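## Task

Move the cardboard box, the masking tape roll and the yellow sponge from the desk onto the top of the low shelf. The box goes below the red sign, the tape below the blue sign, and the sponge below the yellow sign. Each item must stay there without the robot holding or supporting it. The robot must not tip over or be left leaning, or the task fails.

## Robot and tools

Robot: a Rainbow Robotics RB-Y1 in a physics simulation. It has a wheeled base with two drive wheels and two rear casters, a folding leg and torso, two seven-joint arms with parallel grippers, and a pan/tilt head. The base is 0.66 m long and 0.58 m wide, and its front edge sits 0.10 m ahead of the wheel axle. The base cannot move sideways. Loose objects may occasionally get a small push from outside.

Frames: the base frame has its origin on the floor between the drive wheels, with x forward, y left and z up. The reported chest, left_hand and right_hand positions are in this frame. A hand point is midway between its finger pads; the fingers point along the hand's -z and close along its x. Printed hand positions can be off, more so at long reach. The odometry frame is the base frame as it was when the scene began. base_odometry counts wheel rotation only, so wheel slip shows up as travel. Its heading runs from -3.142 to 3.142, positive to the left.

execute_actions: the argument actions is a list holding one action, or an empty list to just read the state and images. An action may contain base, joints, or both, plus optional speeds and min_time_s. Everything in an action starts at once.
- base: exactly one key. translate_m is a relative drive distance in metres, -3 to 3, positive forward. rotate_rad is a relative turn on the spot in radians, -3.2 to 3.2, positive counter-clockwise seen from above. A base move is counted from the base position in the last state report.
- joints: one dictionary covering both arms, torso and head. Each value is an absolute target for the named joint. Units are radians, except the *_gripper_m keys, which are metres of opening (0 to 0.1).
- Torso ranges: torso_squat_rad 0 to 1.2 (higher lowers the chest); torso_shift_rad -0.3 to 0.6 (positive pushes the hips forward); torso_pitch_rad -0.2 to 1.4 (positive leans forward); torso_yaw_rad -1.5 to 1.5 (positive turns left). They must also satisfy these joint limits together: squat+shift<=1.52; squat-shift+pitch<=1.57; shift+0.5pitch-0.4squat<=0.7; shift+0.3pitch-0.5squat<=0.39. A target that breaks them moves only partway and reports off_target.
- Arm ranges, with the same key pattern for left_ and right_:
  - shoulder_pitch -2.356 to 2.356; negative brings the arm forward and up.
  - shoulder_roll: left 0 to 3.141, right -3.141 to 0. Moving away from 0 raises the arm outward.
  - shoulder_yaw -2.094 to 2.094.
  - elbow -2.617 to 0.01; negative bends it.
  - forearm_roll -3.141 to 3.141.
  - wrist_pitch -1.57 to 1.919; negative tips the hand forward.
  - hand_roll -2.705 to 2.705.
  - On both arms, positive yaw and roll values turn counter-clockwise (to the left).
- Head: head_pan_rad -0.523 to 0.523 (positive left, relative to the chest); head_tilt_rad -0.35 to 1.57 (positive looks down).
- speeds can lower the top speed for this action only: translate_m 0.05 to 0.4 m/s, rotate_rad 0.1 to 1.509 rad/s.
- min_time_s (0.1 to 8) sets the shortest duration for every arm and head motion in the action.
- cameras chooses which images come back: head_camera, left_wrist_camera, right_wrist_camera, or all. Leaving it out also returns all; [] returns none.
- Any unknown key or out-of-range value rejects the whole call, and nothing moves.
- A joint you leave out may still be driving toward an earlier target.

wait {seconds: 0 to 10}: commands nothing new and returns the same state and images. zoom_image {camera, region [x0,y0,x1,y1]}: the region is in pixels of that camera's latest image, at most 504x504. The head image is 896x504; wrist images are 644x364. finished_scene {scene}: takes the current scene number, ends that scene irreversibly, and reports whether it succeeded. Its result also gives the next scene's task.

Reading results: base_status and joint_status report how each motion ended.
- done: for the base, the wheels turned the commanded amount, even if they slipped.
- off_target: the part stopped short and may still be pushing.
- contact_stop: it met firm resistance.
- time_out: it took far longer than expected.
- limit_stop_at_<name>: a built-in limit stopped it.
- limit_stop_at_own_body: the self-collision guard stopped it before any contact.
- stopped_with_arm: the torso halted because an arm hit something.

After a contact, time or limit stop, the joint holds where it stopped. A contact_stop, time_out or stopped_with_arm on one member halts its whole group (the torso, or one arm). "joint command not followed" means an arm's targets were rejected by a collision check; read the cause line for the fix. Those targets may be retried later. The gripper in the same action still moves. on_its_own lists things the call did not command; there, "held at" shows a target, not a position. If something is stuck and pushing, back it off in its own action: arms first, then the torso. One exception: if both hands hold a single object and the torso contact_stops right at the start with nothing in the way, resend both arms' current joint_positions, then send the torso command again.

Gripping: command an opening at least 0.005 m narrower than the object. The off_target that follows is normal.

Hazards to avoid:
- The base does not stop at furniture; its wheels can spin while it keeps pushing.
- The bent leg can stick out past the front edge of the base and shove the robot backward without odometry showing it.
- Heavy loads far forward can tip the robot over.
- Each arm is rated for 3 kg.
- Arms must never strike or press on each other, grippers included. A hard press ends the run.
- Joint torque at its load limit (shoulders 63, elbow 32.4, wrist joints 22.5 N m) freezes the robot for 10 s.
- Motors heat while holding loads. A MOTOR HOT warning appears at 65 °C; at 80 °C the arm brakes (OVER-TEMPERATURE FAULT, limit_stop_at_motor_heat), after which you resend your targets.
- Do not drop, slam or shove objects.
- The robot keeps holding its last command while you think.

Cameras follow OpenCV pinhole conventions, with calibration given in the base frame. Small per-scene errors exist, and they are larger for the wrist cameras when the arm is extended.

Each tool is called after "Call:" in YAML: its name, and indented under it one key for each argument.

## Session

Call:
execute_actions:
  actions: []

Scene clock: 0.00 s.
base_odometry: x=+0.000 y=+0.000 heading=+0.000 (m, m, rad; odometry frame)
base_status: not commanded
joint_positions: torso_squat_rad=+0.350 torso_shift_rad=-0.001 torso_pitch_rad=-0.002 torso_yaw_rad=-0.001 left_shoulder_pitch_rad=+0.023 left_shoulder_roll_rad=+0.029 left_shoulder_yaw_rad=+0.008 left_elbow_rad=-0.283 left_forearm_roll_rad=+0.021 left_wrist_pitch_rad=-0.019 left_hand_roll_rad=-0.032 left_gripper_m=+0.101 right_shoulder_pitch_rad=-0.033 right_shoulder_roll_rad=-0.047 right_shoulder_yaw_rad=-0.061 right_elbow_rad=-0.179 right_forearm_roll_rad=+0.036 right_wrist_pitch_rad=-0.010 right_hand_roll_rad=+0.010 right_gripper_m=+0.099 head_pan_rad=+0.000 head_tilt_rad=+0.400
joint_status: not commanded
chest: x=-0.2294 y=-0.0001 z=+1.2474 quat_wxyz=(+1.000, +0.000, -0.001, +0.000) (m; base frame)
left_hand: x=-0.1026 y=+0.2437 z=+0.5746 quat_wxyz=(+0.990, +0.016, -0.141, +0.000) (m; base frame)
right_hand: x=-0.1151 y=-0.2602 z=+0.5721 quat_wxyz=(+0.993, -0.028, -0.111, +0.000) (m; base frame)
pictures: head_camera, left_wrist_camera, right_wrist_camera
camera_calibration (this result's frames):
head_camera: T_world_to_cam=[[-0.00431593, -0.999829, -0.0179921, 0.0204992], [-0.358621, 0.018343, -0.933303, 1.33092], [0.933473, 0.00242426, -0.358639, 0.65974], [0, 0, 0, 1]] pos_world=[-0.138466, -0.00551662, 1.47913]
left_wrist_camera: T_world_to_cam=[[0.963876, -0.0270582, 0.264972, -0.0471381], [-0.192683, -0.757671, 0.623544, -0.165888], [0.183889, -0.652075, -0.735515, 0.685702], [0, 0, 0, 1]] pos_world=[-0.112622, 0.320165, 0.620273]
right_wrist_camera: T_world_to_cam=[[-0.97914, 0.0277985, -0.201277, 0.0146564], [-0.102696, 0.78705, 0.608281, -0.128041], [0.175324, 0.616262, -0.767777, 0.71198], [0, 0, 0, 1]] pos_world=[-0.123626, -0.338399, 0.627477]
Images, in order (width x height): head_camera 896x504, left_wrist_camera 644x364, right_wrist_camera 644x364.

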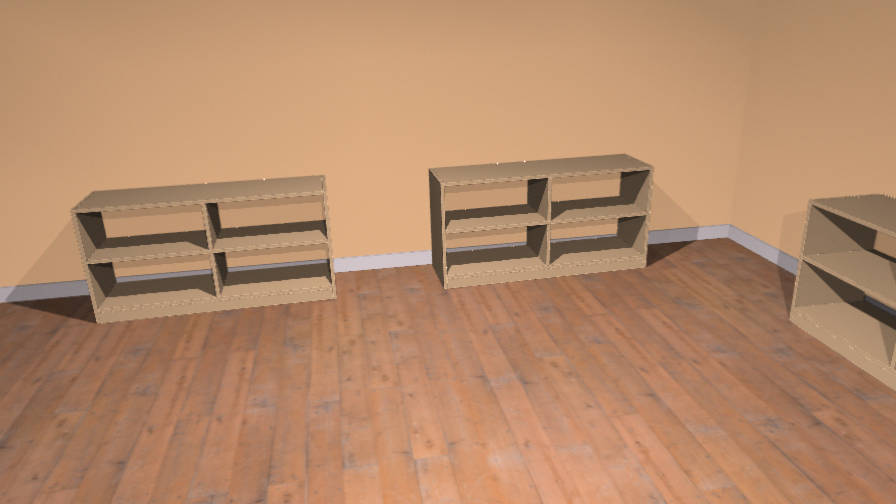

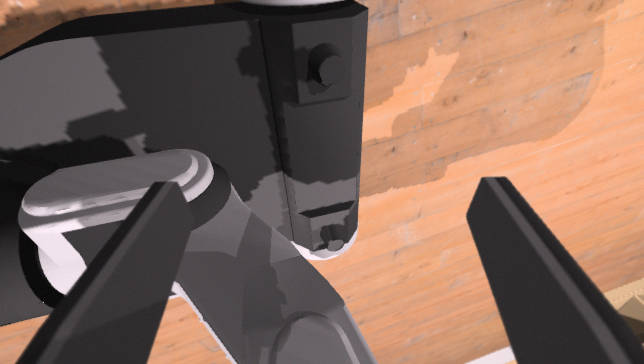

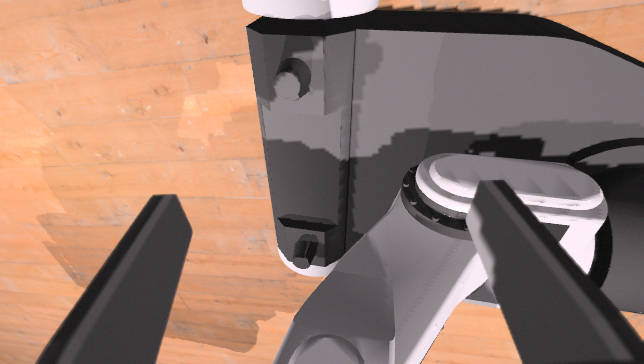

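Call:
execute_actions:
  actions:
    - {"joints":{"head_pan_rad":-0.28,"head_tilt_rad":0.2}}
  cameras: ["head_camera"]

Call:
execute_actions:
  actions:
    - {"base":{"rotate_rad":-2.95},"joints":{"head_pan_rad":0,"head_tilt_rad":0.5}}
  cameras: ["head_camera"]

Scene clock: 5.30 s.
base_odometry: x=+0.000 y=+0.000 heading=+0.000 (m, m, rad; odometry frame)
base_status: not commanded
joint_positions: torso_squat_rad=+0.350 torso_shift_rad=-0.001 torso_pitch_rad=-0.002 torso_yaw_rad=-0.001 left_shoulder_pitch_rad=+0.023 left_shoulder_roll_rad=+0.029 left_shoulder_yaw_rad=+0.008 left_elbow_rad=-0.283 left_forearm_roll_rad=+0.021 left_wrist_pitch_rad=-0.019 left_hand_roll_rad=-0.032 left_gripper_m=+0.101 right_shoulder_pitch_rad=-0.033 right_shoulder_roll_rad=-0.047 right_shoulder_yaw_rad=-0.061 right_elbow_rad=-0.179 right_forearm_roll_rad=+0.036 right_wrist_pitch_rad=-0.010 right_hand_roll_rad=+0.010 right_gripper_m=+0.099 head_pan_rad=-0.280 head_tilt_rad=+0.200
joint_status: all done
chest: x=-0.2294 y=-0.0001 z=+1.2474 quat_wxyz=(+1.000, +0.000, -0.001, +0.000) (m; base frame)
left_hand: x=-0.1026 y=+0.2437 z=+0.5746 quat_wxyz=(+0.990, +0.016, -0.141, +0.000) (m; base frame)
right_hand: x=-0.1151 y=-0.2602 z=+0.5721 quat_wxyz=(+0.993, -0.028, -0.111, +0.000) (m; base frame)
pictures: head_camera
camera_calibration (this result's frames):
head_camera: T_world_to_cam=[[-0.277019, -0.960677, -0.0189875, -0.0347492], [-0.15451, 0.0640406, -0.985913, 1.44951], [0.94836, -0.270183, -0.166175, 0.384208], [0, 0, 0, 1]] pos_world=[-0.15003, -0.0224035, 1.49228]
Images, in order (width x height): head_camera 896x504.

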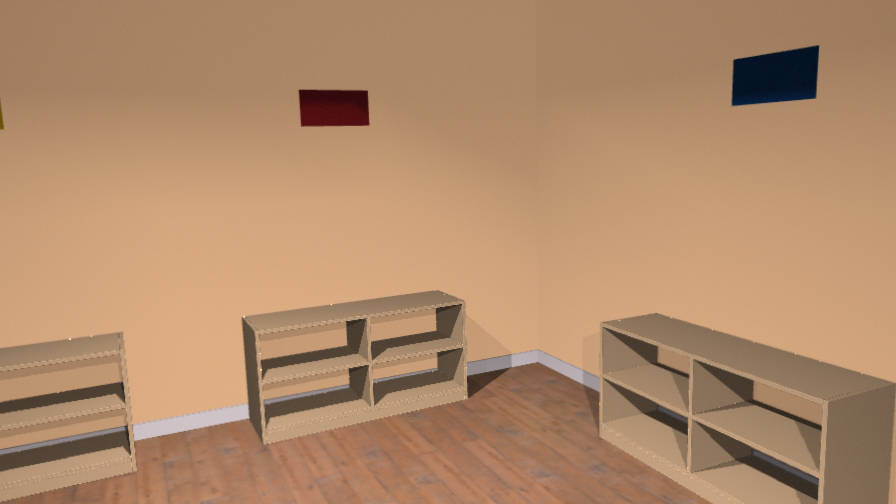

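Scene clock: 10.60 s.
base_odometry: x=+0.000 y=+0.000 heading=-2.950 (m, m, rad; odometry frame)
base_status: done
joint_positions: torso_squat_rad=+0.350 torso_shift_rad=-0.001 torso_pitch_rad=-0.002 torso_yaw_rad=-0.001 left_shoulder_pitch_rad=+0.023 left_shoulder_roll_rad=+0.029 left_shoulder_yaw_rad=+0.008 left_elbow_rad=-0.283 left_forearm_roll_rad=+0.021 left_wrist_pitch_rad=-0.019 left_hand_roll_rad=-0.032 left_gripper_m=+0.101 right_shoulder_pitch_rad=-0.033 right_shoulder_roll_rad=-0.047 right_shoulder_yaw_rad=-0.061 right_elbow_rad=-0.179 right_forearm_roll_rad=+0.036 right_wrist_pitch_rad=-0.010 right_hand_roll_rad=+0.010 right_gripper_m=+0.099 head_pan_rad=+0.000 head_tilt_rad=+0.500
joint_status: all done
chest: x=-0.2295 y=-0.0002 z=+1.2474 quat_wxyz=(+1.000, +0.000, -0.001, +0.000) (m; base frame)
left_hand: x=-0.1027 y=+0.2437 z=+0.5746 quat_wxyz=(+0.990, +0.016, -0.141, +0.000) (m; base frame)
right_hand: x=-0.1151 y=-0.2602 z=+0.5721 quat_wxyz=(+0.993, -0.028, -0.111, +0.000) (m; base frame)
pictures: head_camera
camera_calibration (this result's frames):
head_camera: T_world_to_cam=[[-0.0063721, -0.999825, -0.0175858, 0.0194463], [-0.449946, 0.0185721, -0.892863, 1.25334], [0.893033, 0.00222325, -0.449986, 0.783668], [0, 0, 0, 1]] pos_world=[-0.135784, -0.00557637, 1.47204]
Images, in order (width x height): head_camera 896x504.

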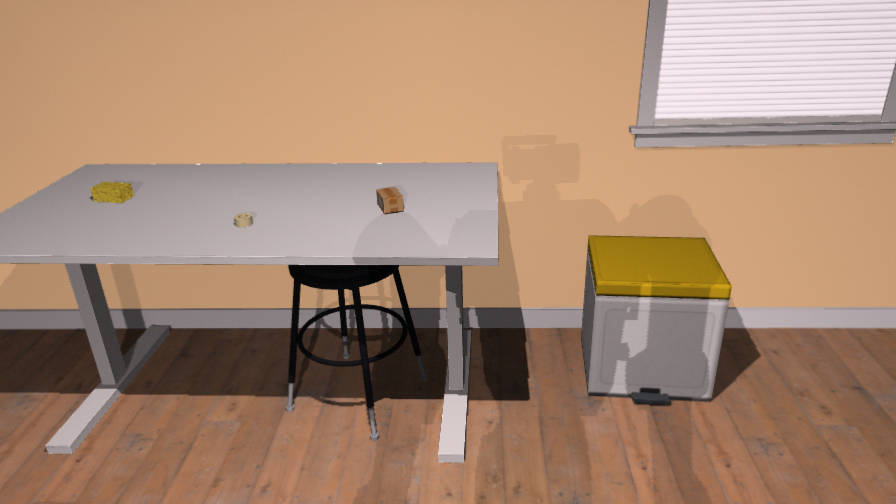

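Call:
execute_actions:
  actions:
    - {"base":{"rotate_rad":0.226},"joints":{"head_tilt_rad":0.3,"torso_squat_rad":0.2,"torso_pitch_rad":0.45,"right_shoulder_pitch_rad":-1.195,"right_shoulder_roll_rad":-0.216,"right_shoulder_yaw_rad":-0.324,"right_elbow_rad":-0.799,"right_forearm_roll_rad":0,"right_wrist_pitch_rad":1.522,"right_hand_roll_rad":-1.57,"left_shoulder_pitch_rad":-1.195,"left_shoulder_roll_rad":0.216,"left_shoulder_yaw_rad":0.324,"left_elbow_rad":-0.799,"left_forearm_roll_rad":0,"left_wrist_pitch_rad":1.522,"left_hand_roll_rad":1.57}}
  cameras: []

Call:
execute_actions:
  actions:
    - {"base":{"translate_m":1.15},"joints":{"head_tilt_rad":0.75,"torso_shift_rad":0.1}}

Scene clock: 31.43 s.
base_odometry: x=+0.000 y=+0.000 heading=-2.724 (m, m, rad; odometry frame)
base_status: done
joint_positions: torso_squat_rad=+0.200 torso_shift_rad=-0.001 torso_pitch_rad=+0.450 torso_yaw_rad=-0.001 left_shoulder_pitch_rad=-1.195 left_shoulder_roll_rad=+0.216 left_shoulder_yaw_rad=+0.324 left_elbow_rad=-0.799 left_forearm_roll_rad=+0.000 left_wrist_pitch_rad=+1.522 left_hand_roll_rad=+1.570 left_gripper_m=+0.101 right_shoulder_pitch_rad=-1.195 right_shoulder_roll_rad=-0.216 right_shoulder_yaw_rad=-0.324 right_elbow_rad=-0.799 right_forearm_roll_rad=+0.000 right_wrist_pitch_rad=+1.522 right_hand_roll_rad=-1.570 right_gripper_m=+0.099 head_pan_rad=+0.000 head_tilt_rad=+0.300
joint_status: all done
chest: x=-0.0942 y=-0.0002 z=+1.2452 quat_wxyz=(+0.975, +0.000, +0.223, +0.000) (m; base frame)
left_hand: x=+0.4012 y=+0.2191 z=+0.8570 quat_wxyz=(+0.708, -0.001, +0.000, +0.706) (m; base frame)
right_hand: x=+0.4007 y=-0.2205 z=+0.8570 quat_wxyz=(+0.707, +0.000, +0.000, -0.707) (m; base frame)
pictures: none
No camera images: the call's "cameras" was empty. Leave "cameras" out to get every camera's image.

Scene clock: 35.77 s.
base_odometry: x=-1.052 y=-0.466 heading=-2.725 (m, m, rad; odometry frame)
base_status: done
joint_positions: torso_squat_rad=+0.200 torso_shift_rad=+0.100 torso_pitch_rad=+0.450 torso_yaw_rad=-0.001 left_shoulder_pitch_rad=-1.195 left_shoulder_roll_rad=+0.216 left_shoulder_yaw_rad=+0.324 left_elbow_rad=-0.799 left_forearm_roll_rad=+0.000 left_wrist_pitch_rad=+1.522 left_hand_roll_rad=+1.570 left_gripper_m=+0.101 right_shoulder_pitch_rad=-1.195 right_shoulder_roll_rad=-0.216 right_shoulder_yaw_rad=-0.324 right_elbow_rad=-0.799 right_forearm_roll_rad=+0.000 right_wrist_pitch_rad=+1.522 right_hand_roll_rad=-1.570 right_gripper_m=+0.099 head_pan_rad=+0.000 head_tilt_rad=+0.750
joint_status: all done
chest: x=-0.0249 y=-0.0002 z=+1.2417 quat_wxyz=(+0.975, +0.000, +0.223, +0.000) (m; base frame)
left_hand: x=+0.4704 y=+0.2191 z=+0.8536 quat_wxyz=(+0.708, -0.001, +0.000, +0.706) (m; base frame)
right_hand: x=+0.4699 y=-0.2205 z=+0.8536 quat_wxyz=(+0.707, +0.000, +0.000, -0.707) (m; base frame)
pictures: head_camera, left_wrist_camera, right_wrist_camera
camera_calibration (this result's frames):
head_camera: T_world_to_cam=[[-0.0162178, -0.999823, -0.00953869, 0.0101126], [-0.920245, 0.0186563, -0.390897, 0.681898], [0.391006, 0.00243843, -0.920385, 1.21441], [0, 0, 0, 1]] pos_world=[0.152833, -0.00557218, 1.38438]
left_wrist_camera: T_world_to_cam=[[0.0242933, 0.999603, -0.0142858, -0.218661], [0.735575, -0.00819569, 0.677393, -0.894899], [0.677007, -0.0269644, -0.735482, 0.400543], [0, 0, 0, 1]] pos_world=[0.392407, 0.22204, 0.897667]
right_wrist_camera: T_world_to_cam=[[0.0316721, 0.999285, 0.0206418, 0.19278], [0.75152, -0.0374247, 0.658648, -0.896637], [0.65895, -0.00534807, -0.752168, 0.423386], [0, 0, 0, 1]] pos_world=[0.388745, -0.223934, 0.905047]
Images, in order (width x height): head_camera 896x504, left_wrist_camera 644x364, right_wrist_camera 644x364.

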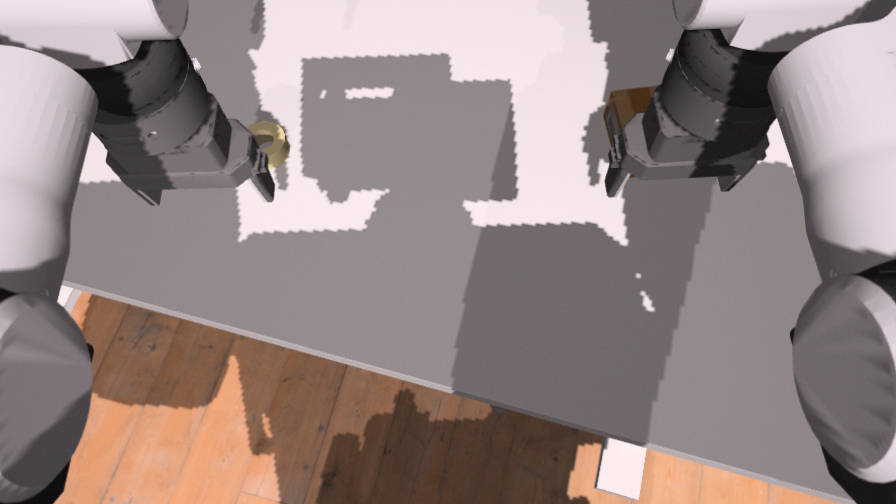

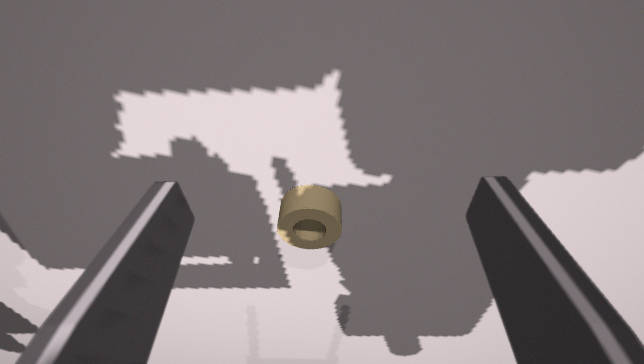

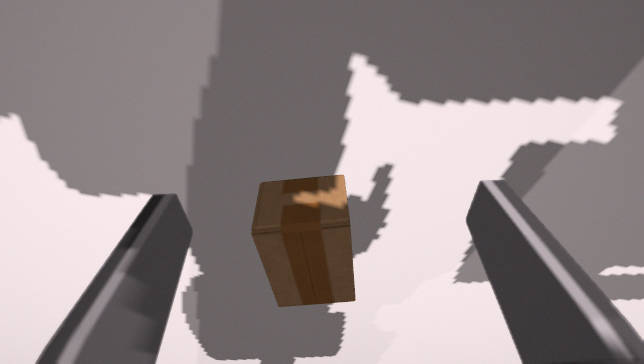

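Call:
execute_actions:
  actions:
    - {"base":{"translate_m":0.06},"joints":{"torso_shift_rad":0.19,"torso_squat_rad":0.33,"torso_yaw_rad":-0.024,"right_hand_roll_rad":-1.46}}

Scene clock: 44.53 s.
base_odometry: x=-1.107 y=-0.490 heading=-2.725 (m, m, rad; odometry frame)
base_status: done
joint_positions: torso_squat_rad=+0.330 torso_shift_rad=+0.190 torso_pitch_rad=+0.450 torso_yaw_rad=-0.024 left_shoulder_pitch_rad=-1.195 left_shoulder_roll_rad=+0.216 left_shoulder_yaw_rad=+0.324 left_elbow_rad=-0.799 left_forearm_roll_rad=+0.000 left_wrist_pitch_rad=+1.522 left_hand_roll_rad=+1.570 left_gripper_m=+0.101 right_shoulder_pitch_rad=-1.195 right_shoulder_roll_rad=-0.216 right_shoulder_yaw_rad=-0.324 right_elbow_rad=-0.799 right_forearm_roll_rad=+0.000 right_wrist_pitch_rad=+1.522 right_hand_roll_rad=-1.460 right_gripper_m=+0.099 head_pan_rad=+0.000 head_tilt_rad=+0.750
joint_status: all done
chest: x=+0.0317 y=-0.0002 z=+1.2094 quat_wxyz=(+0.975, -0.003, +0.223, -0.012) (m; base frame)
left_hand: x=+0.5314 y=+0.2049 z=+0.8191 quat_wxyz=(+0.715, -0.004, +0.004, +0.699) (m; base frame)
right_hand: x=+0.5218 y=-0.2346 z=+0.8235 quat_wxyz=(+0.738, -0.004, -0.004, -0.675) (m; base frame)
pictures: head_camera, left_wrist_camera, right_wrist_camera
camera_calibration (this result's frames):
head_camera: T_world_to_cam=[[-0.0369736, -0.999316, 0.000487231, -0.000731879], [-0.91971, 0.0338376, -0.391138, 0.721663], [0.390854, -0.0149099, -0.920332, 1.16247], [0, 0, 0, 1]] pos_world=[0.209339, -0.00781843, 1.35213]
left_wrist_camera: T_world_to_cam=[[0.0450316, 0.99869, -0.0243095, -0.209046], [0.735352, -0.0166667, 0.67748, -0.914776], [0.676187, -0.048384, -0.735139, 0.338044], [0, 0, 0, 1]] pos_world=[0.453515, 0.209881, 0.86317]
right_wrist_camera: T_world_to_cam=[[-0.0573996, 0.998295, 0.010617, 0.260344], [0.751988, 0.0362377, 0.65818, -0.898964], [0.656673, 0.0457631, -0.752786, 0.380194], [0, 0, 0, 1]] pos_world=[0.441291, -0.244723, 0.875121]
Images, in order (width x height): head_camera 896x504, left_wrist_camera 644x364, right_wrist_camera 644x364.

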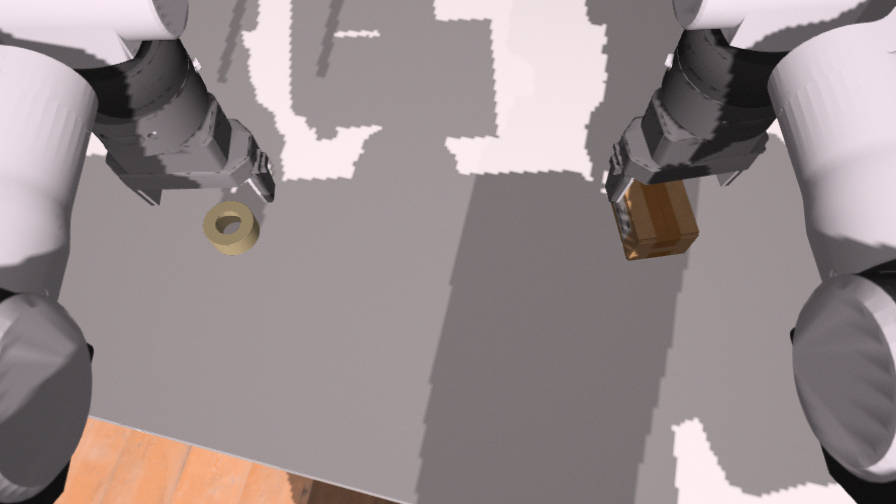

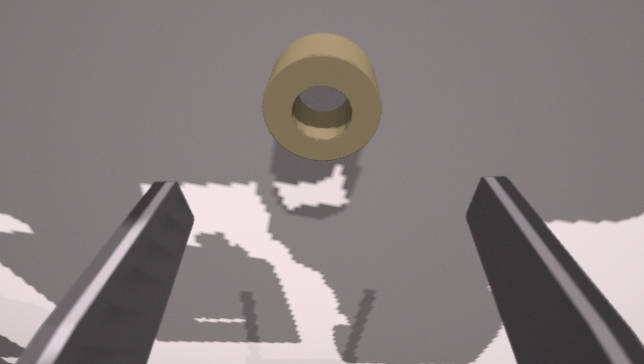

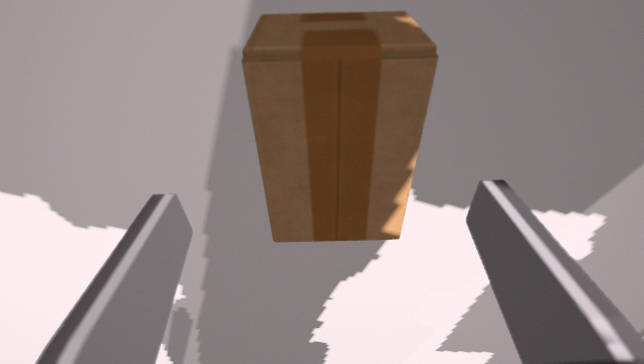

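Call:
execute_actions:
  actions:
    - {"joints":{"torso_squat_rad":0.537}}
  cameras: ["left_wrist_camera","right_wrist_camera"]

Scene clock: 49.93 s.
base_odometry: x=-1.107 y=-0.490 heading=-2.725 (m, m, rad; odometry frame)
base_status: not commanded
joint_positions: torso_squat_rad=+0.537 torso_shift_rad=+0.190 torso_pitch_rad=+0.450 torso_yaw_rad=-0.024 left_shoulder_pitch_rad=-1.195 left_shoulder_roll_rad=+0.216 left_shoulder_yaw_rad=+0.324 left_elbow_rad=-0.799 left_forearm_roll_rad=+0.000 left_wrist_pitch_rad=+1.522 left_hand_roll_rad=+1.570 left_gripper_m=+0.101 right_shoulder_pitch_rad=-1.195 right_shoulder_roll_rad=-0.216 right_shoulder_yaw_rad=-0.324 right_elbow_rad=-0.799 right_forearm_roll_rad=+0.000 right_wrist_pitch_rad=+1.522 right_hand_roll_rad=-1.460 right_gripper_m=+0.099 head_pan_rad=+0.000 head_tilt_rad=+0.750
joint_status: all done
chest: x=+0.0201 y=-0.0001 z=+1.1498 quat_wxyz=(+0.975, -0.003, +0.223, -0.012) (m; base frame)
left_hand: x=+0.5199 y=+0.2049 z=+0.7596 quat_wxyz=(+0.715, -0.004, +0.003, +0.699) (m; base frame)
right_hand: x=+0.5103 y=-0.2345 z=+0.7640 quat_wxyz=(+0.738, -0.004, -0.004, -0.675) (m; base frame)
pictures: left_wrist_camera, right_wrist_camera
camera_calibration (this result's frames):
left_wrist_camera: T_world_to_cam=[[0.0450349, 0.99869, -0.0243012, -0.210007], [0.735235, -0.0166664, 0.677607, -0.865997], [0.676314, -0.0483831, -0.735023, 0.301915], [0, 0, 0, 1]] pos_world=[0.44198, 0.209906, 0.803617]
right_wrist_camera: T_world_to_cam=[[-0.0574011, 0.998295, 0.0106067, 0.260299], [0.751874, 0.0362377, 0.65831, -0.851148], [0.656803, 0.0457626, -0.752672, 0.342788], [0, 0, 0, 1]] pos_world=[0.429753, -0.244699, 0.815566]
Images, in order (width x height): left_wrist_camera 644x364, right_wrist_camera 644x364.

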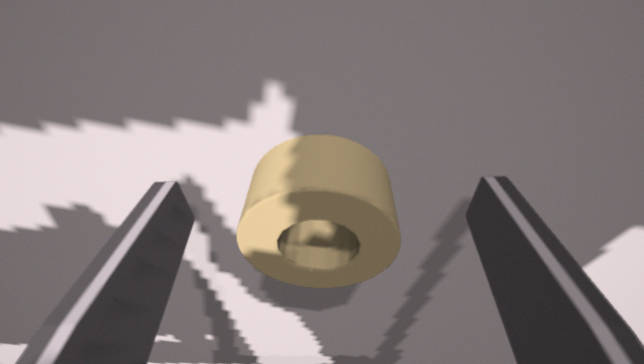

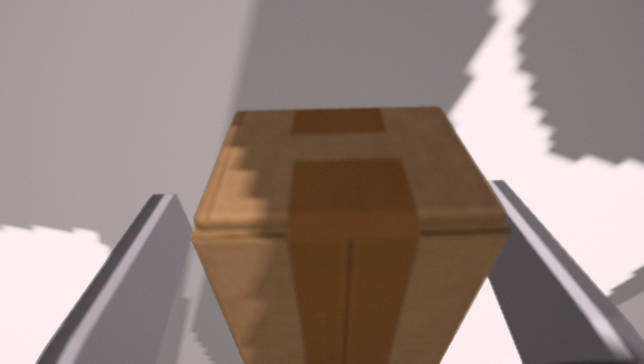

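Call:
execute_actions:
  actions:
    - {"joints":{"left_gripper_m":0.038,"right_gripper_m":0.048}}
  cameras: []

Call:
execute_actions:
  actions:
    - {"joints":{"torso_squat_rad":0.47}}
  cameras: []

Call:
execute_actions:
  actions:
    - {"base":{"rotate_rad":-0.6},"joints":{"torso_squat_rad":0.4,"torso_shift_rad":0,"torso_yaw_rad":0,"head_tilt_rad":0.4,"right_shoulder_pitch_rad":-0.8,"right_shoulder_roll_rad":-0.116,"right_shoulder_yaw_rad":-0.293,"right_elbow_rad":-1.472,"right_wrist_pitch_rad":1.796,"left_shoulder_pitch_rad":-0.8,"left_shoulder_roll_rad":0.116,"left_shoulder_yaw_rad":0.293,"left_elbow_rad":-1.472,"left_wrist_pitch_rad":1.796},"min_time_s":2}

Call:
execute_actions:
  actions:
    - {"base":{"translate_m":-3.0}}
  cameras: []

Call:
execute_actions:
  actions:
    - {"base":{"rotate_rad":1.95},"joints":{"head_tilt_rad":0.45,"left_shoulder_pitch_rad":-1.078,"left_shoulder_roll_rad":0.179,"left_shoulder_yaw_rad":0.306,"left_elbow_rad":-0.814,"left_wrist_pitch_rad":1.416,"torso_squat_rad":0.6},"min_time_s":3}

Scene clock: 61.83 s.
base_odometry: x=-1.107 y=-0.490 heading=-2.725 (m, m, rad; odometry frame)
base_status: not commanded
joint_positions: torso_squat_rad=+0.537 torso_shift_rad=+0.190 torso_pitch_rad=+0.450 torso_yaw_rad=-0.024 left_shoulder_pitch_rad=-1.195 left_shoulder_roll_rad=+0.216 left_shoulder_yaw_rad=+0.324 left_elbow_rad=-0.799 left_forearm_roll_rad=+0.000 left_wrist_pitch_rad=+1.522 left_hand_roll_rad=+1.570 left_gripper_m=+0.050 right_shoulder_pitch_rad=-1.195 right_shoulder_roll_rad=-0.216 right_shoulder_yaw_rad=-0.324 right_elbow_rad=-0.799 right_forearm_roll_rad=+0.000 right_wrist_pitch_rad=+1.522 right_hand_roll_rad=-1.460 right_gripper_m=+0.059 head_pan_rad=+0.000 head_tilt_rad=+0.750
joint_status: left_gripper_m off_target (ended at +0.050, target +0.038); right_gripper_m off_target (ended at +0.059, target +0.048)
chest: x=+0.0201 y=-0.0001 z=+1.1498 quat_wxyz=(+0.975, -0.003, +0.223, -0.012) (m; base frame)
left_hand: x=+0.5199 y=+0.2049 z=+0.7596 quat_wxyz=(+0.715, -0.004, +0.003, +0.699) (m; base frame)
right_hand: x=+0.5103 y=-0.2345 z=+0.7640 quat_wxyz=(+0.738, -0.004, -0.004, -0.675) (m; base frame)
pictures: none
No camera images: the call's "cameras" was empty. Leave "cameras" out to get every camera's image.

Scene clock: 62.80 s.
base_odometry: x=-1.107 y=-0.490 heading=-2.725 (m, m, rad; odometry frame)
base_status: not commanded
joint_positions: torso_squat_rad=+0.470 torso_shift_rad=+0.190 torso_pitch_rad=+0.450 torso_yaw_rad=-0.024 left_shoulder_pitch_rad=-1.195 left_shoulder_roll_rad=+0.216 left_shoulder_yaw_rad=+0.324 left_elbow_rad=-0.799 left_forearm_roll_rad=+0.000 left_wrist_pitch_rad=+1.522 left_hand_roll_rad=+1.570 left_gripper_m=+0.050 right_shoulder_pitch_rad=-1.195 right_shoulder_roll_rad=-0.216 right_shoulder_yaw_rad=-0.324 right_elbow_rad=-0.799 right_forearm_roll_rad=+0.000 right_wrist_pitch_rad=+1.522 right_hand_roll_rad=-1.460 right_gripper_m=+0.059 head_pan_rad=+0.000 head_tilt_rad=+0.750
joint_status: all done
chest: x=+0.0244 y=-0.0002 z=+1.1720 quat_wxyz=(+0.975, -0.003, +0.223, -0.012) (m; base frame)
left_hand: x=+0.5241 y=+0.2049 z=+0.7817 quat_wxyz=(+0.715, -0.004, +0.004, +0.699) (m; base frame)
right_hand: x=+0.5145 y=-0.2346 z=+0.7861 quat_wxyz=(+0.738, -0.004, -0.004, -0.675) (m; base frame)
pictures: none
No camera images: the call's "cameras" was empty. Leave "cameras" out to get every camera's image.

Scene clock: 65.30 s.
base_odometry: x=-1.107 y=-0.490 heading=+2.958 (m, m, rad; odometry frame)
base_status: done
joint_positions: torso_squat_rad=+0.400 torso_shift_rad=+0.000 torso_pitch_rad=+0.450 torso_yaw_rad=+0.000 left_shoulder_pitch_rad=-0.800 left_shoulder_roll_rad=+0.116 left_shoulder_yaw_rad=+0.293 left_elbow_rad=-1.472 left_forearm_roll_rad=+0.000 left_wrist_pitch_rad=+1.796 left_hand_roll_rad=+1.570 left_gripper_m=+0.050 right_shoulder_pitch_rad=-0.800 right_shoulder_roll_rad=-0.116 right_shoulder_yaw_rad=-0.293 right_elbow_rad=-1.472 right_forearm_roll_rad=+0.000 right_wrist_pitch_rad=+1.796 right_hand_roll_rad=-1.460 right_gripper_m=+0.059 head_pan_rad=+0.000 head_tilt_rad=+0.400
joint_status: all done
chest: x=-0.0935 y=-0.0002 z=+1.2039 quat_wxyz=(+0.975, +0.000, +0.223, +0.000) (m; base frame)
left_hand: x=+0.3144 y=+0.2376 z=+0.8204 quat_wxyz=(+0.690, +0.000, +0.000, +0.724) (m; base frame)
right_hand: x=+0.3142 y=-0.2380 z=+0.8203 quat_wxyz=(+0.729, +0.000, +0.000, -0.684) (m; base frame)
pictures: head_camera, left_wrist_camera, right_wrist_camera
camera_calibration (this result's frames):
head_camera: T_world_to_cam=[[-0.0110905, -0.999831, -0.0146504, 0.0156293], [-0.730371, 0.0181067, -0.682811, 1.00267], [0.682961, 0.00312749, -0.730448, 0.941487], [0, 0, 0, 1]] pos_world=[0.0894977, -0.005473, 1.37257]
left_wrist_camera: T_world_to_cam=[[-0.0247098, 0.999595, -0.0140959, -0.218587], [0.735866, 0.027731, 0.676559, -0.765486], [0.676676, 0.00634498, -0.736253, 0.475076], [0, 0, 0, 1]] pos_world=[0.236421, 0.236711, 0.864592]
right_wrist_camera: T_world_to_cam=[[-0.0308278, 0.999304, 0.0209958, 0.235238], [0.75315, 0.00941378, 0.657782, -0.747044], [0.657127, 0.0360909, -0.752916, 0.511886], [0, 0, 0, 1]] pos_world=[0.233514, -0.246516, 0.87186]
Images, in order (width x height): head_camera 896x504, left_wrist_camera 644x364, right_wrist_camera 644x364.

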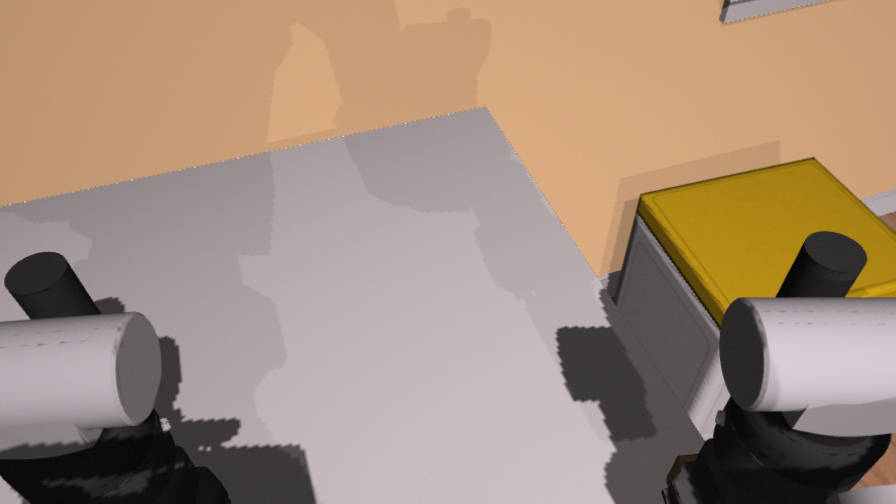

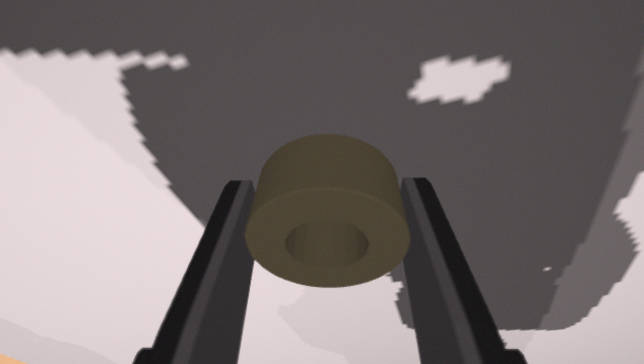

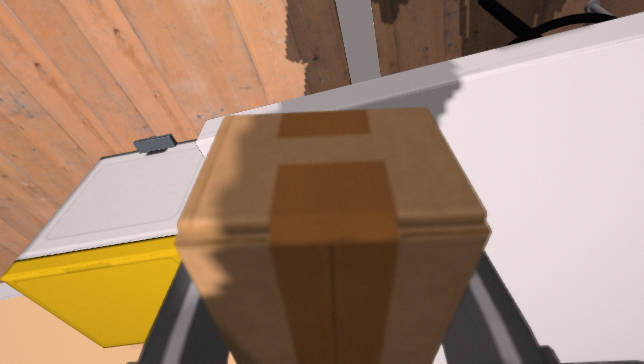

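Scene clock: 74.57 s.
base_odometry: x=+1.843 y=-1.038 heading=+2.958 (m, m, rad; odometry frame)
base_status: done
joint_positions: torso_squat_rad=+0.400 torso_shift_rad=+0.000 torso_pitch_rad=+0.450 torso_yaw_rad=+0.000 left_shoulder_pitch_rad=-0.800 left_shoulder_roll_rad=+0.116 left_shoulder_yaw_rad=+0.293 left_elbow_rad=-1.472 left_forearm_roll_rad=+0.000 left_wrist_pitch_rad=+1.796 left_hand_roll_rad=+1.570 left_gripper_m=+0.050 right_shoulder_pitch_rad=-0.800 right_shoulder_roll_rad=-0.116 right_shoulder_yaw_rad=-0.293 right_elbow_rad=-1.472 right_forearm_roll_rad=+0.000 right_wrist_pitch_rad=+1.796 right_hand_roll_rad=-1.460 right_gripper_m=+0.059 head_pan_rad=+0.000 head_tilt_rad=+0.400
joint_status: not commanded
chest: x=-0.0935 y=-0.0002 z=+1.2039 quat_wxyz=(+0.975, +0.000, +0.223, +0.000) (m; base frame)
left_hand: x=+0.3143 y=+0.2377 z=+0.8202 quat_wxyz=(+0.690, +0.000, +0.000, +0.724) (m; base frame)
right_hand: x=+0.3142 y=-0.2380 z=+0.8202 quat_wxyz=(+0.729, +0.000, +0.000, -0.684) (m; base frame)
pictures: none
No camera images: the call's "cameras" was empty. Leave "cameras" out to get every camera's image.

Scene clock: 78.83 s.
base_odometry: x=+1.843 y=-1.038 heading=-1.376 (m, m, rad; odometry frame)
base_status: done
joint_positions: torso_squat_rad=+0.600 torso_shift_rad=+0.000 torso_pitch_rad=+0.450 torso_yaw_rad=+0.000 left_shoulder_pitch_rad=-1.078 left_shoulder_roll_rad=+0.179 left_shoulder_yaw_rad=+0.306 left_elbow_rad=-0.814 left_forearm_roll_rad=+0.000 left_wrist_pitch_rad=+1.416 left_hand_roll_rad=+1.570 left_gripper_m=+0.050 right_shoulder_pitch_rad=-0.800 right_shoulder_roll_rad=-0.116 right_shoulder_yaw_rad=-0.293 right_elbow_rad=-1.472 right_forearm_roll_rad=+0.000 right_wrist_pitch_rad=+1.796 right_hand_roll_rad=-1.460 right_gripper_m=+0.059 head_pan_rad=+0.000 head_tilt_rad=+0.450
joint_status: all done
chest: x=-0.0935 y=-0.0001 z=+1.1369 quat_wxyz=(+0.975, +0.000, +0.223, +0.000) (m; base frame)
left_hand: x=+0.3713 y=+0.2200 z=+0.6984 quat_wxyz=(+0.707, +0.000, +0.000, +0.707) (m; base frame)
right_hand: x=+0.3142 y=-0.2379 z=+0.7532 quat_wxyz=(+0.729, +0.000, +0.000, -0.684) (m; base frame)
pictures: head_camera, left_wrist_camera, right_wrist_camera
camera_calibration (this result's frames):
head_camera: T_world_to_cam=[[-0.0117784, -0.999831, -0.0140826, 0.0139487], [-0.763601, 0.0180864, -0.645435, 0.908559], [0.645581, 0.00315129, -0.763686, 0.936415], [0, 0, 0, 1]] pos_world=[0.08941, -0.00543714, 1.30174]
left_wrist_camera: T_world_to_cam=[[0.0233422, 0.999638, -0.0133441, -0.219721], [0.736043, -0.0081514, 0.676886, -0.716733], [0.676533, -0.0256218, -0.735967, 0.353666], [0, 0, 0, 1]] pos_world=[0.293409, 0.22286, 0.742501]
right_wrist_camera: T_world_to_cam=[[-0.0309144, 0.9993, 0.0210654, 0.236525], [0.75332, 0.00944267, 0.657586, -0.702775], [0.656927, 0.0361979, -0.753085, 0.461588], [0, 0, 0, 1]] pos_world=[0.233497, -0.246432, 0.804768]
Images, in order (width x height): head_camera 896x504, left_wrist_camera 644x364, right_wrist_camera 644x364.

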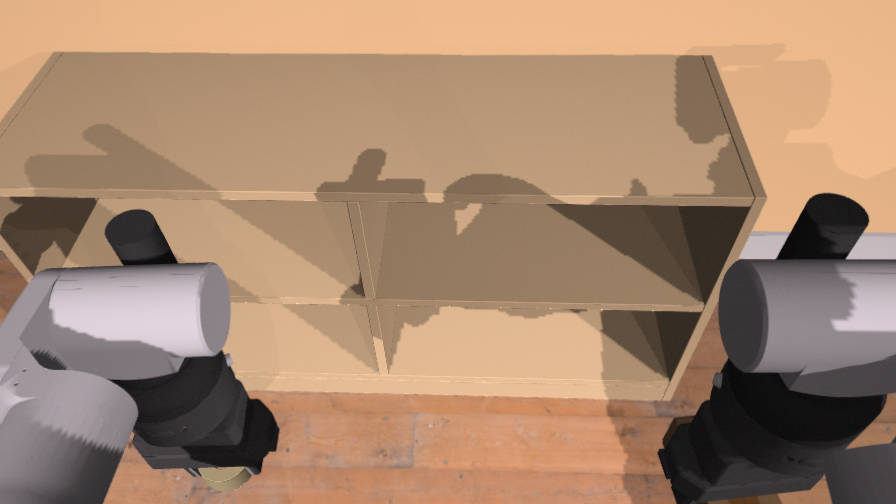

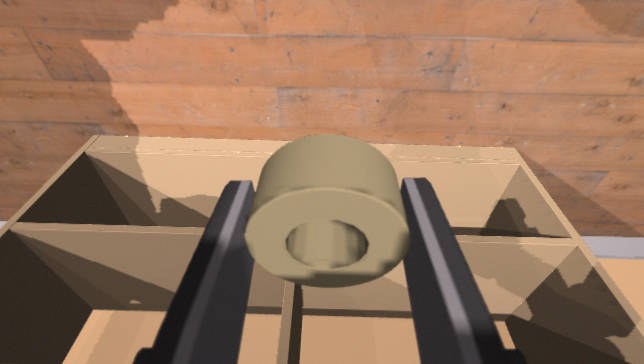

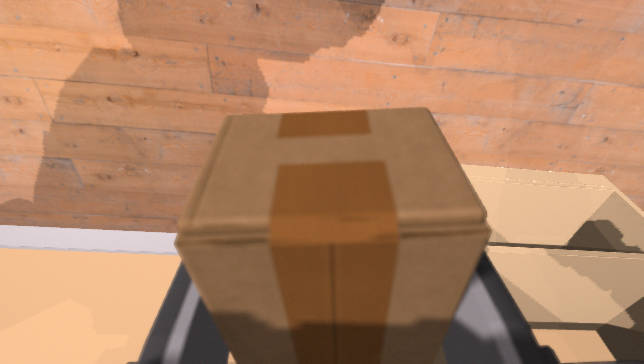

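Call:
execute_actions:
  actions:
    - {"base":{"translate_m":0.6},"joints":{"head_tilt_rad":0.75,"torso_squat_rad":0.63}}
  cameras: []

Call:
execute_actions:
  actions:
    - {"joints":{"torso_squat_rad":0.715}}
  cameras: ["head_camera","left_wrist_camera"]

Scene clock: 86.80 s.
base_odometry: x=+1.959 y=-1.627 heading=-1.376 (m, m, rad; odometry frame)
base_status: done
joint_positions: torso_squat_rad=+0.630 torso_shift_rad=+0.000 torso_pitch_rad=+0.450 torso_yaw_rad=+0.000 left_shoulder_pitch_rad=-1.078 left_shoulder_roll_rad=+0.179 left_shoulder_yaw_rad=+0.306 left_elbow_rad=-0.814 left_forearm_roll_rad=+0.000 left_wrist_pitch_rad=+1.416 left_hand_roll_rad=+1.570 left_gripper_m=+0.050 right_shoulder_pitch_rad=-0.800 right_shoulder_roll_rad=-0.116 right_shoulder_yaw_rad=-0.293 right_elbow_rad=-1.472 right_forearm_roll_rad=+0.000 right_wrist_pitch_rad=+1.796 right_hand_roll_rad=-1.460 right_gripper_m=+0.059 head_pan_rad=+0.000 head_tilt_rad=+0.750
joint_status: all done
chest: x=-0.0934 y=-0.0001 z=+1.1247 quat_wxyz=(+0.975, +0.000, +0.223, +0.000) (m; base frame)
left_hand: x=+0.3715 y=+0.2200 z=+0.6862 quat_wxyz=(+0.707, +0.000, +0.000, +0.707) (m; base frame)
right_hand: x=+0.3143 y=-0.2378 z=+0.7410 quat_wxyz=(+0.729, +0.000, +0.000, -0.684) (m; base frame)
pictures: none
No camera images: the call's "cameras" was empty. Leave "cameras" out to get every camera's image.

Scene clock: 87.87 s.
base_odometry: x=+1.959 y=-1.627 heading=-1.376 (m, m, rad; odometry frame)
base_status: not commanded
joint_positions: torso_squat_rad=+0.715 torso_shift_rad=+0.000 torso_pitch_rad=+0.450 torso_yaw_rad=+0.000 left_shoulder_pitch_rad=-1.078 left_shoulder_roll_rad=+0.179 left_shoulder_yaw_rad=+0.306 left_elbow_rad=-0.814 left_forearm_roll_rad=+0.000 left_wrist_pitch_rad=+1.416 left_hand_roll_rad=+1.570 left_gripper_m=+0.050 right_shoulder_pitch_rad=-0.800 right_shoulder_roll_rad=-0.116 right_shoulder_yaw_rad=-0.293 right_elbow_rad=-1.472 right_forearm_roll_rad=+0.000 right_wrist_pitch_rad=+1.796 right_hand_roll_rad=-1.460 right_gripper_m=+0.059 head_pan_rad=+0.000 head_tilt_rad=+0.750
joint_status: all done
chest: x=-0.0934 y=-0.0001 z=+1.0877 quat_wxyz=(+0.975, +0.000, +0.223, +0.000) (m; base frame)
left_hand: x=+0.3714 y=+0.2200 z=+0.6492 quat_wxyz=(+0.707, +0.000, +0.000, +0.707) (m; base frame)
right_hand: x=+0.3143 y=-0.2378 z=+0.7040 quat_wxyz=(+0.729, +0.000, +0.000, -0.684) (m; base frame)
pictures: head_camera, left_wrist_camera
camera_calibration (this result's frames):
head_camera: T_world_to_cam=[[-0.0154682, -0.999831, -0.00989304, 0.00805372], [-0.920244, 0.018105, -0.390926, 0.558676], [0.391039, 0.00305709, -0.920369, 1.09941], [0, 0, 0, 1]] pos_world=[0.0843306, -0.00542348, 1.23035]
left_wrist_camera: T_world_to_cam=[[0.0234101, 0.999637, -0.01337, -0.220362], [0.735964, -0.00818087, 0.676971, -0.683571], [0.676615, -0.0256878, -0.735888, 0.317393], [0, 0, 0, 1]] pos_world=[0.29349, 0.222843, 0.693377]
Images, in order (width x height): head_camera 896x504, left_wrist_camera 644x364.

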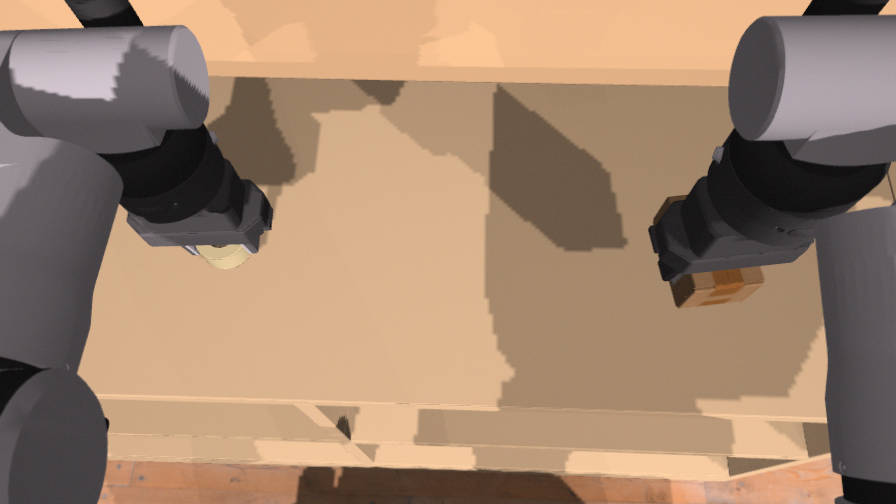

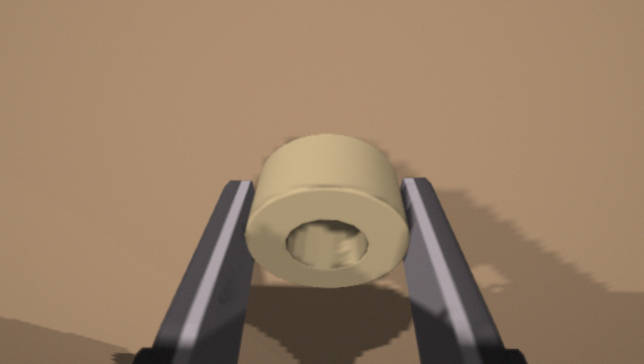

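Call:
execute_actions:
  actions:
    - {"joints":{"torso_squat_rad":0.722}}
  cameras: []

Scene clock: 90.20 s.
base_odometry: x=+1.959 y=-1.627 heading=-1.376 (m, m, rad; odometry frame)
base_status: not commanded
joint_positions: torso_squat_rad=+0.722 torso_shift_rad=+0.000 torso_pitch_rad=+0.449 torso_yaw_rad=+0.000 left_shoulder_pitch_rad=-1.079 left_shoulder_roll_rad=+0.179 left_shoulder_yaw_rad=+0.306 left_elbow_rad=-0.815 left_forearm_roll_rad=+0.000 left_wrist_pitch_rad=+1.416 left_hand_roll_rad=+1.570 left_gripper_m=+0.050 right_shoulder_pitch_rad=-0.800 right_shoulder_roll_rad=-0.116 right_shoulder_yaw_rad=-0.293 right_elbow_rad=-1.472 right_forearm_roll_rad=+0.000 right_wrist_pitch_rad=+1.796 right_hand_roll_rad=-1.460 right_gripper_m=+0.059 head_pan_rad=+0.000 head_tilt_rad=+0.750
joint_status: all done
chest: x=-0.0938 y=-0.0001 z=+1.0846 quat_wxyz=(+0.975, +0.000, +0.223, +0.000) (m; base frame)
left_hand: x=+0.3721 y=+0.2201 z=+0.6472 quat_wxyz=(+0.707, -0.001, -0.001, +0.707) (m; base frame)
right_hand: x=+0.3142 y=-0.2378 z=+0.7012 quat_wxyz=(+0.729, +0.000, +0.000, -0.684) (m; base frame)
pictures: none
No camera images: the call's "cameras" was empty. Leave "cameras" out to get every camera's image.

Call:
execute_actions:
  actions:
    - {"joints":{"left_gripper_m":0.1}}
  cameras: []

Call:
execute_actions:
  actions:
    - {"joints":{"torso_squat_rad":0.63}}
  cameras: []

Call:
execute_actions:
  actions:
    - {"base":{"translate_m":-0.55},"joints":{"head_tilt_rad":0.4,"torso_squat_rad":0.58}}
  cameras: ["head_camera"]

Call:
execute_actions:
  actions:
    - {"base":{"rotate_rad":1.77},"joints":{"head_tilt_rad":0.05,"left_shoulder_pitch_rad":-0.5,"left_shoulder_roll_rad":0.1,"left_shoulder_yaw_rad":0.155,"left_elbow_rad":-0.15,"left_wrist_pitch_rad":0.1,"left_hand_roll_rad":0},"min_time_s":3}
  cameras: ["head_camera"]

Scene clock: 99.77 s.
base_odometry: x=+1.959 y=-1.627 heading=-1.376 (m, m, rad; odometry frame)
base_status: not commanded
joint_positions: torso_squat_rad=+0.722 torso_shift_rad=+0.000 torso_pitch_rad=+0.450 torso_yaw_rad=+0.000 left_shoulder_pitch_rad=-1.079 left_shoulder_roll_rad=+0.179 left_shoulder_yaw_rad=+0.306 left_elbow_rad=-0.814 left_forearm_roll_rad=+0.000 left_wrist_pitch_rad=+1.416 left_hand_roll_rad=+1.570 left_gripper_m=+0.100 right_shoulder_pitch_rad=-0.800 right_shoulder_roll_rad=-0.116 right_shoulder_yaw_rad=-0.293 right_elbow_rad=-1.472 right_forearm_roll_rad=+0.000 right_wrist_pitch_rad=+1.796 right_hand_roll_rad=-1.460 right_gripper_m=+0.059 head_pan_rad=+0.000 head_tilt_rad=+0.750
joint_status: all done
chest: x=-0.0935 y=-0.0001 z=+1.0845 quat_wxyz=(+0.975, +0.000, +0.223, +0.000) (m; base frame)
left_hand: x=+0.3716 y=+0.2203 z=+0.6463 quat_wxyz=(+0.707, +0.000, -0.001, +0.707) (m; base frame)
right_hand: x=+0.3142 y=-0.2378 z=+0.7008 quat_wxyz=(+0.729, +0.000, +0.000, -0.684) (m; base frame)
pictures: none
No camera images: the call's "cameras" was empty. Leave "cameras" out to get every camera's image.

Scene clock: 100.87 s.
base_odometry: x=+1.959 y=-1.627 heading=-1.376 (m, m, rad; odometry frame)
base_status: not commanded
joint_positions: torso_squat_rad=+0.630 torso_shift_rad=+0.000 torso_pitch_rad=+0.450 torso_yaw_rad=+0.000 left_shoulder_pitch_rad=-1.078 left_shoulder_roll_rad=+0.179 left_shoulder_yaw_rad=+0.306 left_elbow_rad=-0.814 left_forearm_roll_rad=+0.000 left_wrist_pitch_rad=+1.416 left_hand_roll_rad=+1.570 left_gripper_m=+0.100 right_shoulder_pitch_rad=-0.800 right_shoulder_roll_rad=-0.116 right_shoulder_yaw_rad=-0.293 right_elbow_rad=-1.472 right_forearm_roll_rad=+0.000 right_wrist_pitch_rad=+1.796 right_hand_roll_rad=-1.460 right_gripper_m=+0.059 head_pan_rad=+0.000 head_tilt_rad=+0.750
joint_status: all done
chest: x=-0.0934 y=-0.0002 z=+1.1247 quat_wxyz=(+0.975, +0.000, +0.223, +0.000) (m; base frame)
left_hand: x=+0.3715 y=+0.2203 z=+0.6864 quat_wxyz=(+0.707, +0.000, +0.000, +0.707) (m; base frame)
right_hand: x=+0.3143 y=-0.2378 z=+0.7410 quat_wxyz=(+0.729, +0.000, +0.000, -0.684) (m; base frame)
pictures: none
No camera images: the call's "cameras" was empty. Leave "cameras" out to get every camera's image.

Scene clock: 103.97 s.
base_odometry: x=+1.853 y=-1.087 heading=-1.375 (m, m, rad; odometry frame)
base_status: done
joint_positions: torso_squat_rad=+0.580 torso_shift_rad=+0.000 torso_pitch_rad=+0.450 torso_yaw_rad=+0.000 left_shoulder_pitch_rad=-1.078 left_shoulder_roll_rad=+0.179 left_shoulder_yaw_rad=+0.306 left_elbow_rad=-0.814 left_forearm_roll_rad=+0.000 left_wrist_pitch_rad=+1.416 left_hand_roll_rad=+1.570 left_gripper_m=+0.100 right_shoulder_pitch_rad=-0.800 right_shoulder_roll_rad=-0.116 right_shoulder_yaw_rad=-0.293 right_elbow_rad=-1.472 right_forearm_roll_rad=+0.000 right_wrist_pitch_rad=+1.796 right_hand_roll_rad=-1.460 right_gripper_m=+0.059 head_pan_rad=+0.000 head_tilt_rad=+0.400
joint_status: all done
chest: x=-0.0935 y=-0.0002 z=+1.1447 quat_wxyz=(+0.975, +0.000, +0.223, +0.000) (m; base frame)
left_hand: x=+0.3714 y=+0.2203 z=+0.7062 quat_wxyz=(+0.707, +0.000, +0.000, +0.707) (m; base frame)
right_hand: x=+0.3142 y=-0.2378 z=+0.7609 quat_wxyz=(+0.729, +0.000, +0.000, -0.684) (m; base frame)
pictures: head_camera
camera_calibration (this result's frames):
head_camera: T_world_to_cam=[[-0.0109871, -0.999831, -0.0147546, 0.0148937], [-0.730458, 0.0181019, -0.682718, 0.962163], [0.682869, 0.00327654, -0.730533, 0.898261], [0, 0, 0, 1]] pos_world=[0.0895879, -0.00546907, 1.31332]
Images, in order (width x height): head_camera 896x504.

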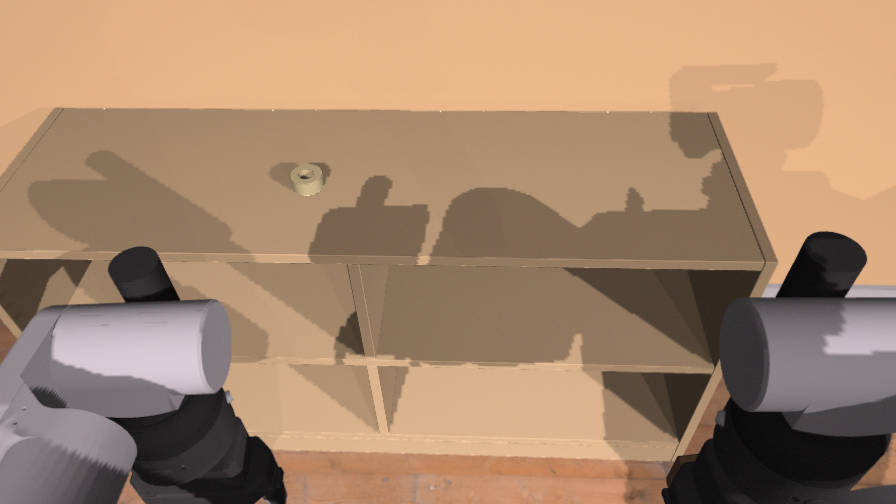

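Scene clock: 108.03 s.
base_odometry: x=+1.853 y=-1.087 heading=+0.394 (m, m, rad; odometry frame)
base_status: done
joint_positions: torso_squat_rad=+0.580 torso_shift_rad=+0.000 torso_pitch_rad=+0.450 torso_yaw_rad=+0.000 left_shoulder_pitch_rad=-0.500 left_shoulder_roll_rad=+0.100 left_shoulder_yaw_rad=+0.155 left_elbow_rad=-0.150 left_forearm_roll_rad=+0.000 left_wrist_pitch_rad=+0.100 left_hand_roll_rad=+0.000 left_gripper_m=+0.100 right_shoulder_pitch_rad=-0.800 right_shoulder_roll_rad=-0.116 right_shoulder_yaw_rad=-0.293 right_elbow_rad=-1.472 right_forearm_roll_rad=+0.000 right_wrist_pitch_rad=+1.796 right_hand_roll_rad=-1.460 right_gripper_m=+0.059 head_pan_rad=+0.000 head_tilt_rad=+0.050
joint_status: all done
chest: x=-0.0935 y=-0.0002 z=+1.1447 quat_wxyz=(+0.975, +0.000, +0.223, +0.000) (m; base frame)
left_hand: x=+0.0175 y=+0.2648 z=+0.4562 quat_wxyz=(+0.999, +0.030, -0.042, -0.005) (m; base frame)
right_hand: x=+0.3142 y=-0.2378 z=+0.7610 quat_wxyz=(+0.729, +0.000, +0.000, -0.684) (m; base frame)
pictures: head_camera
camera_calibration (this result's frames):
head_camera: T_world_to_cam=[[-0.0052212, -0.99983, -0.0176895, 0.0186864], [-0.452069, 0.0181389, -0.891798, 1.23344], [0.891968, 0.00334062, -0.452087, 0.529244], [0, 0, 0, 1]] pos_world=[0.0856309, -0.00545806, 1.33958]
Images, in order (width x height): head_camera 896x504.

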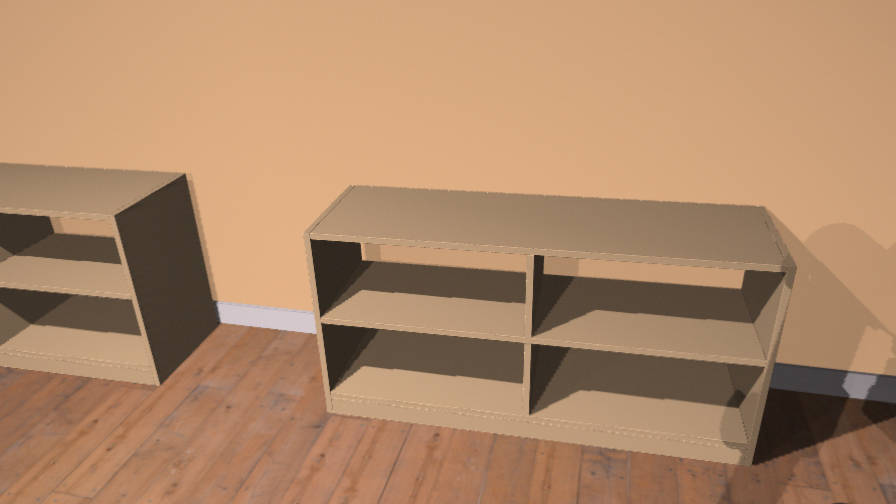

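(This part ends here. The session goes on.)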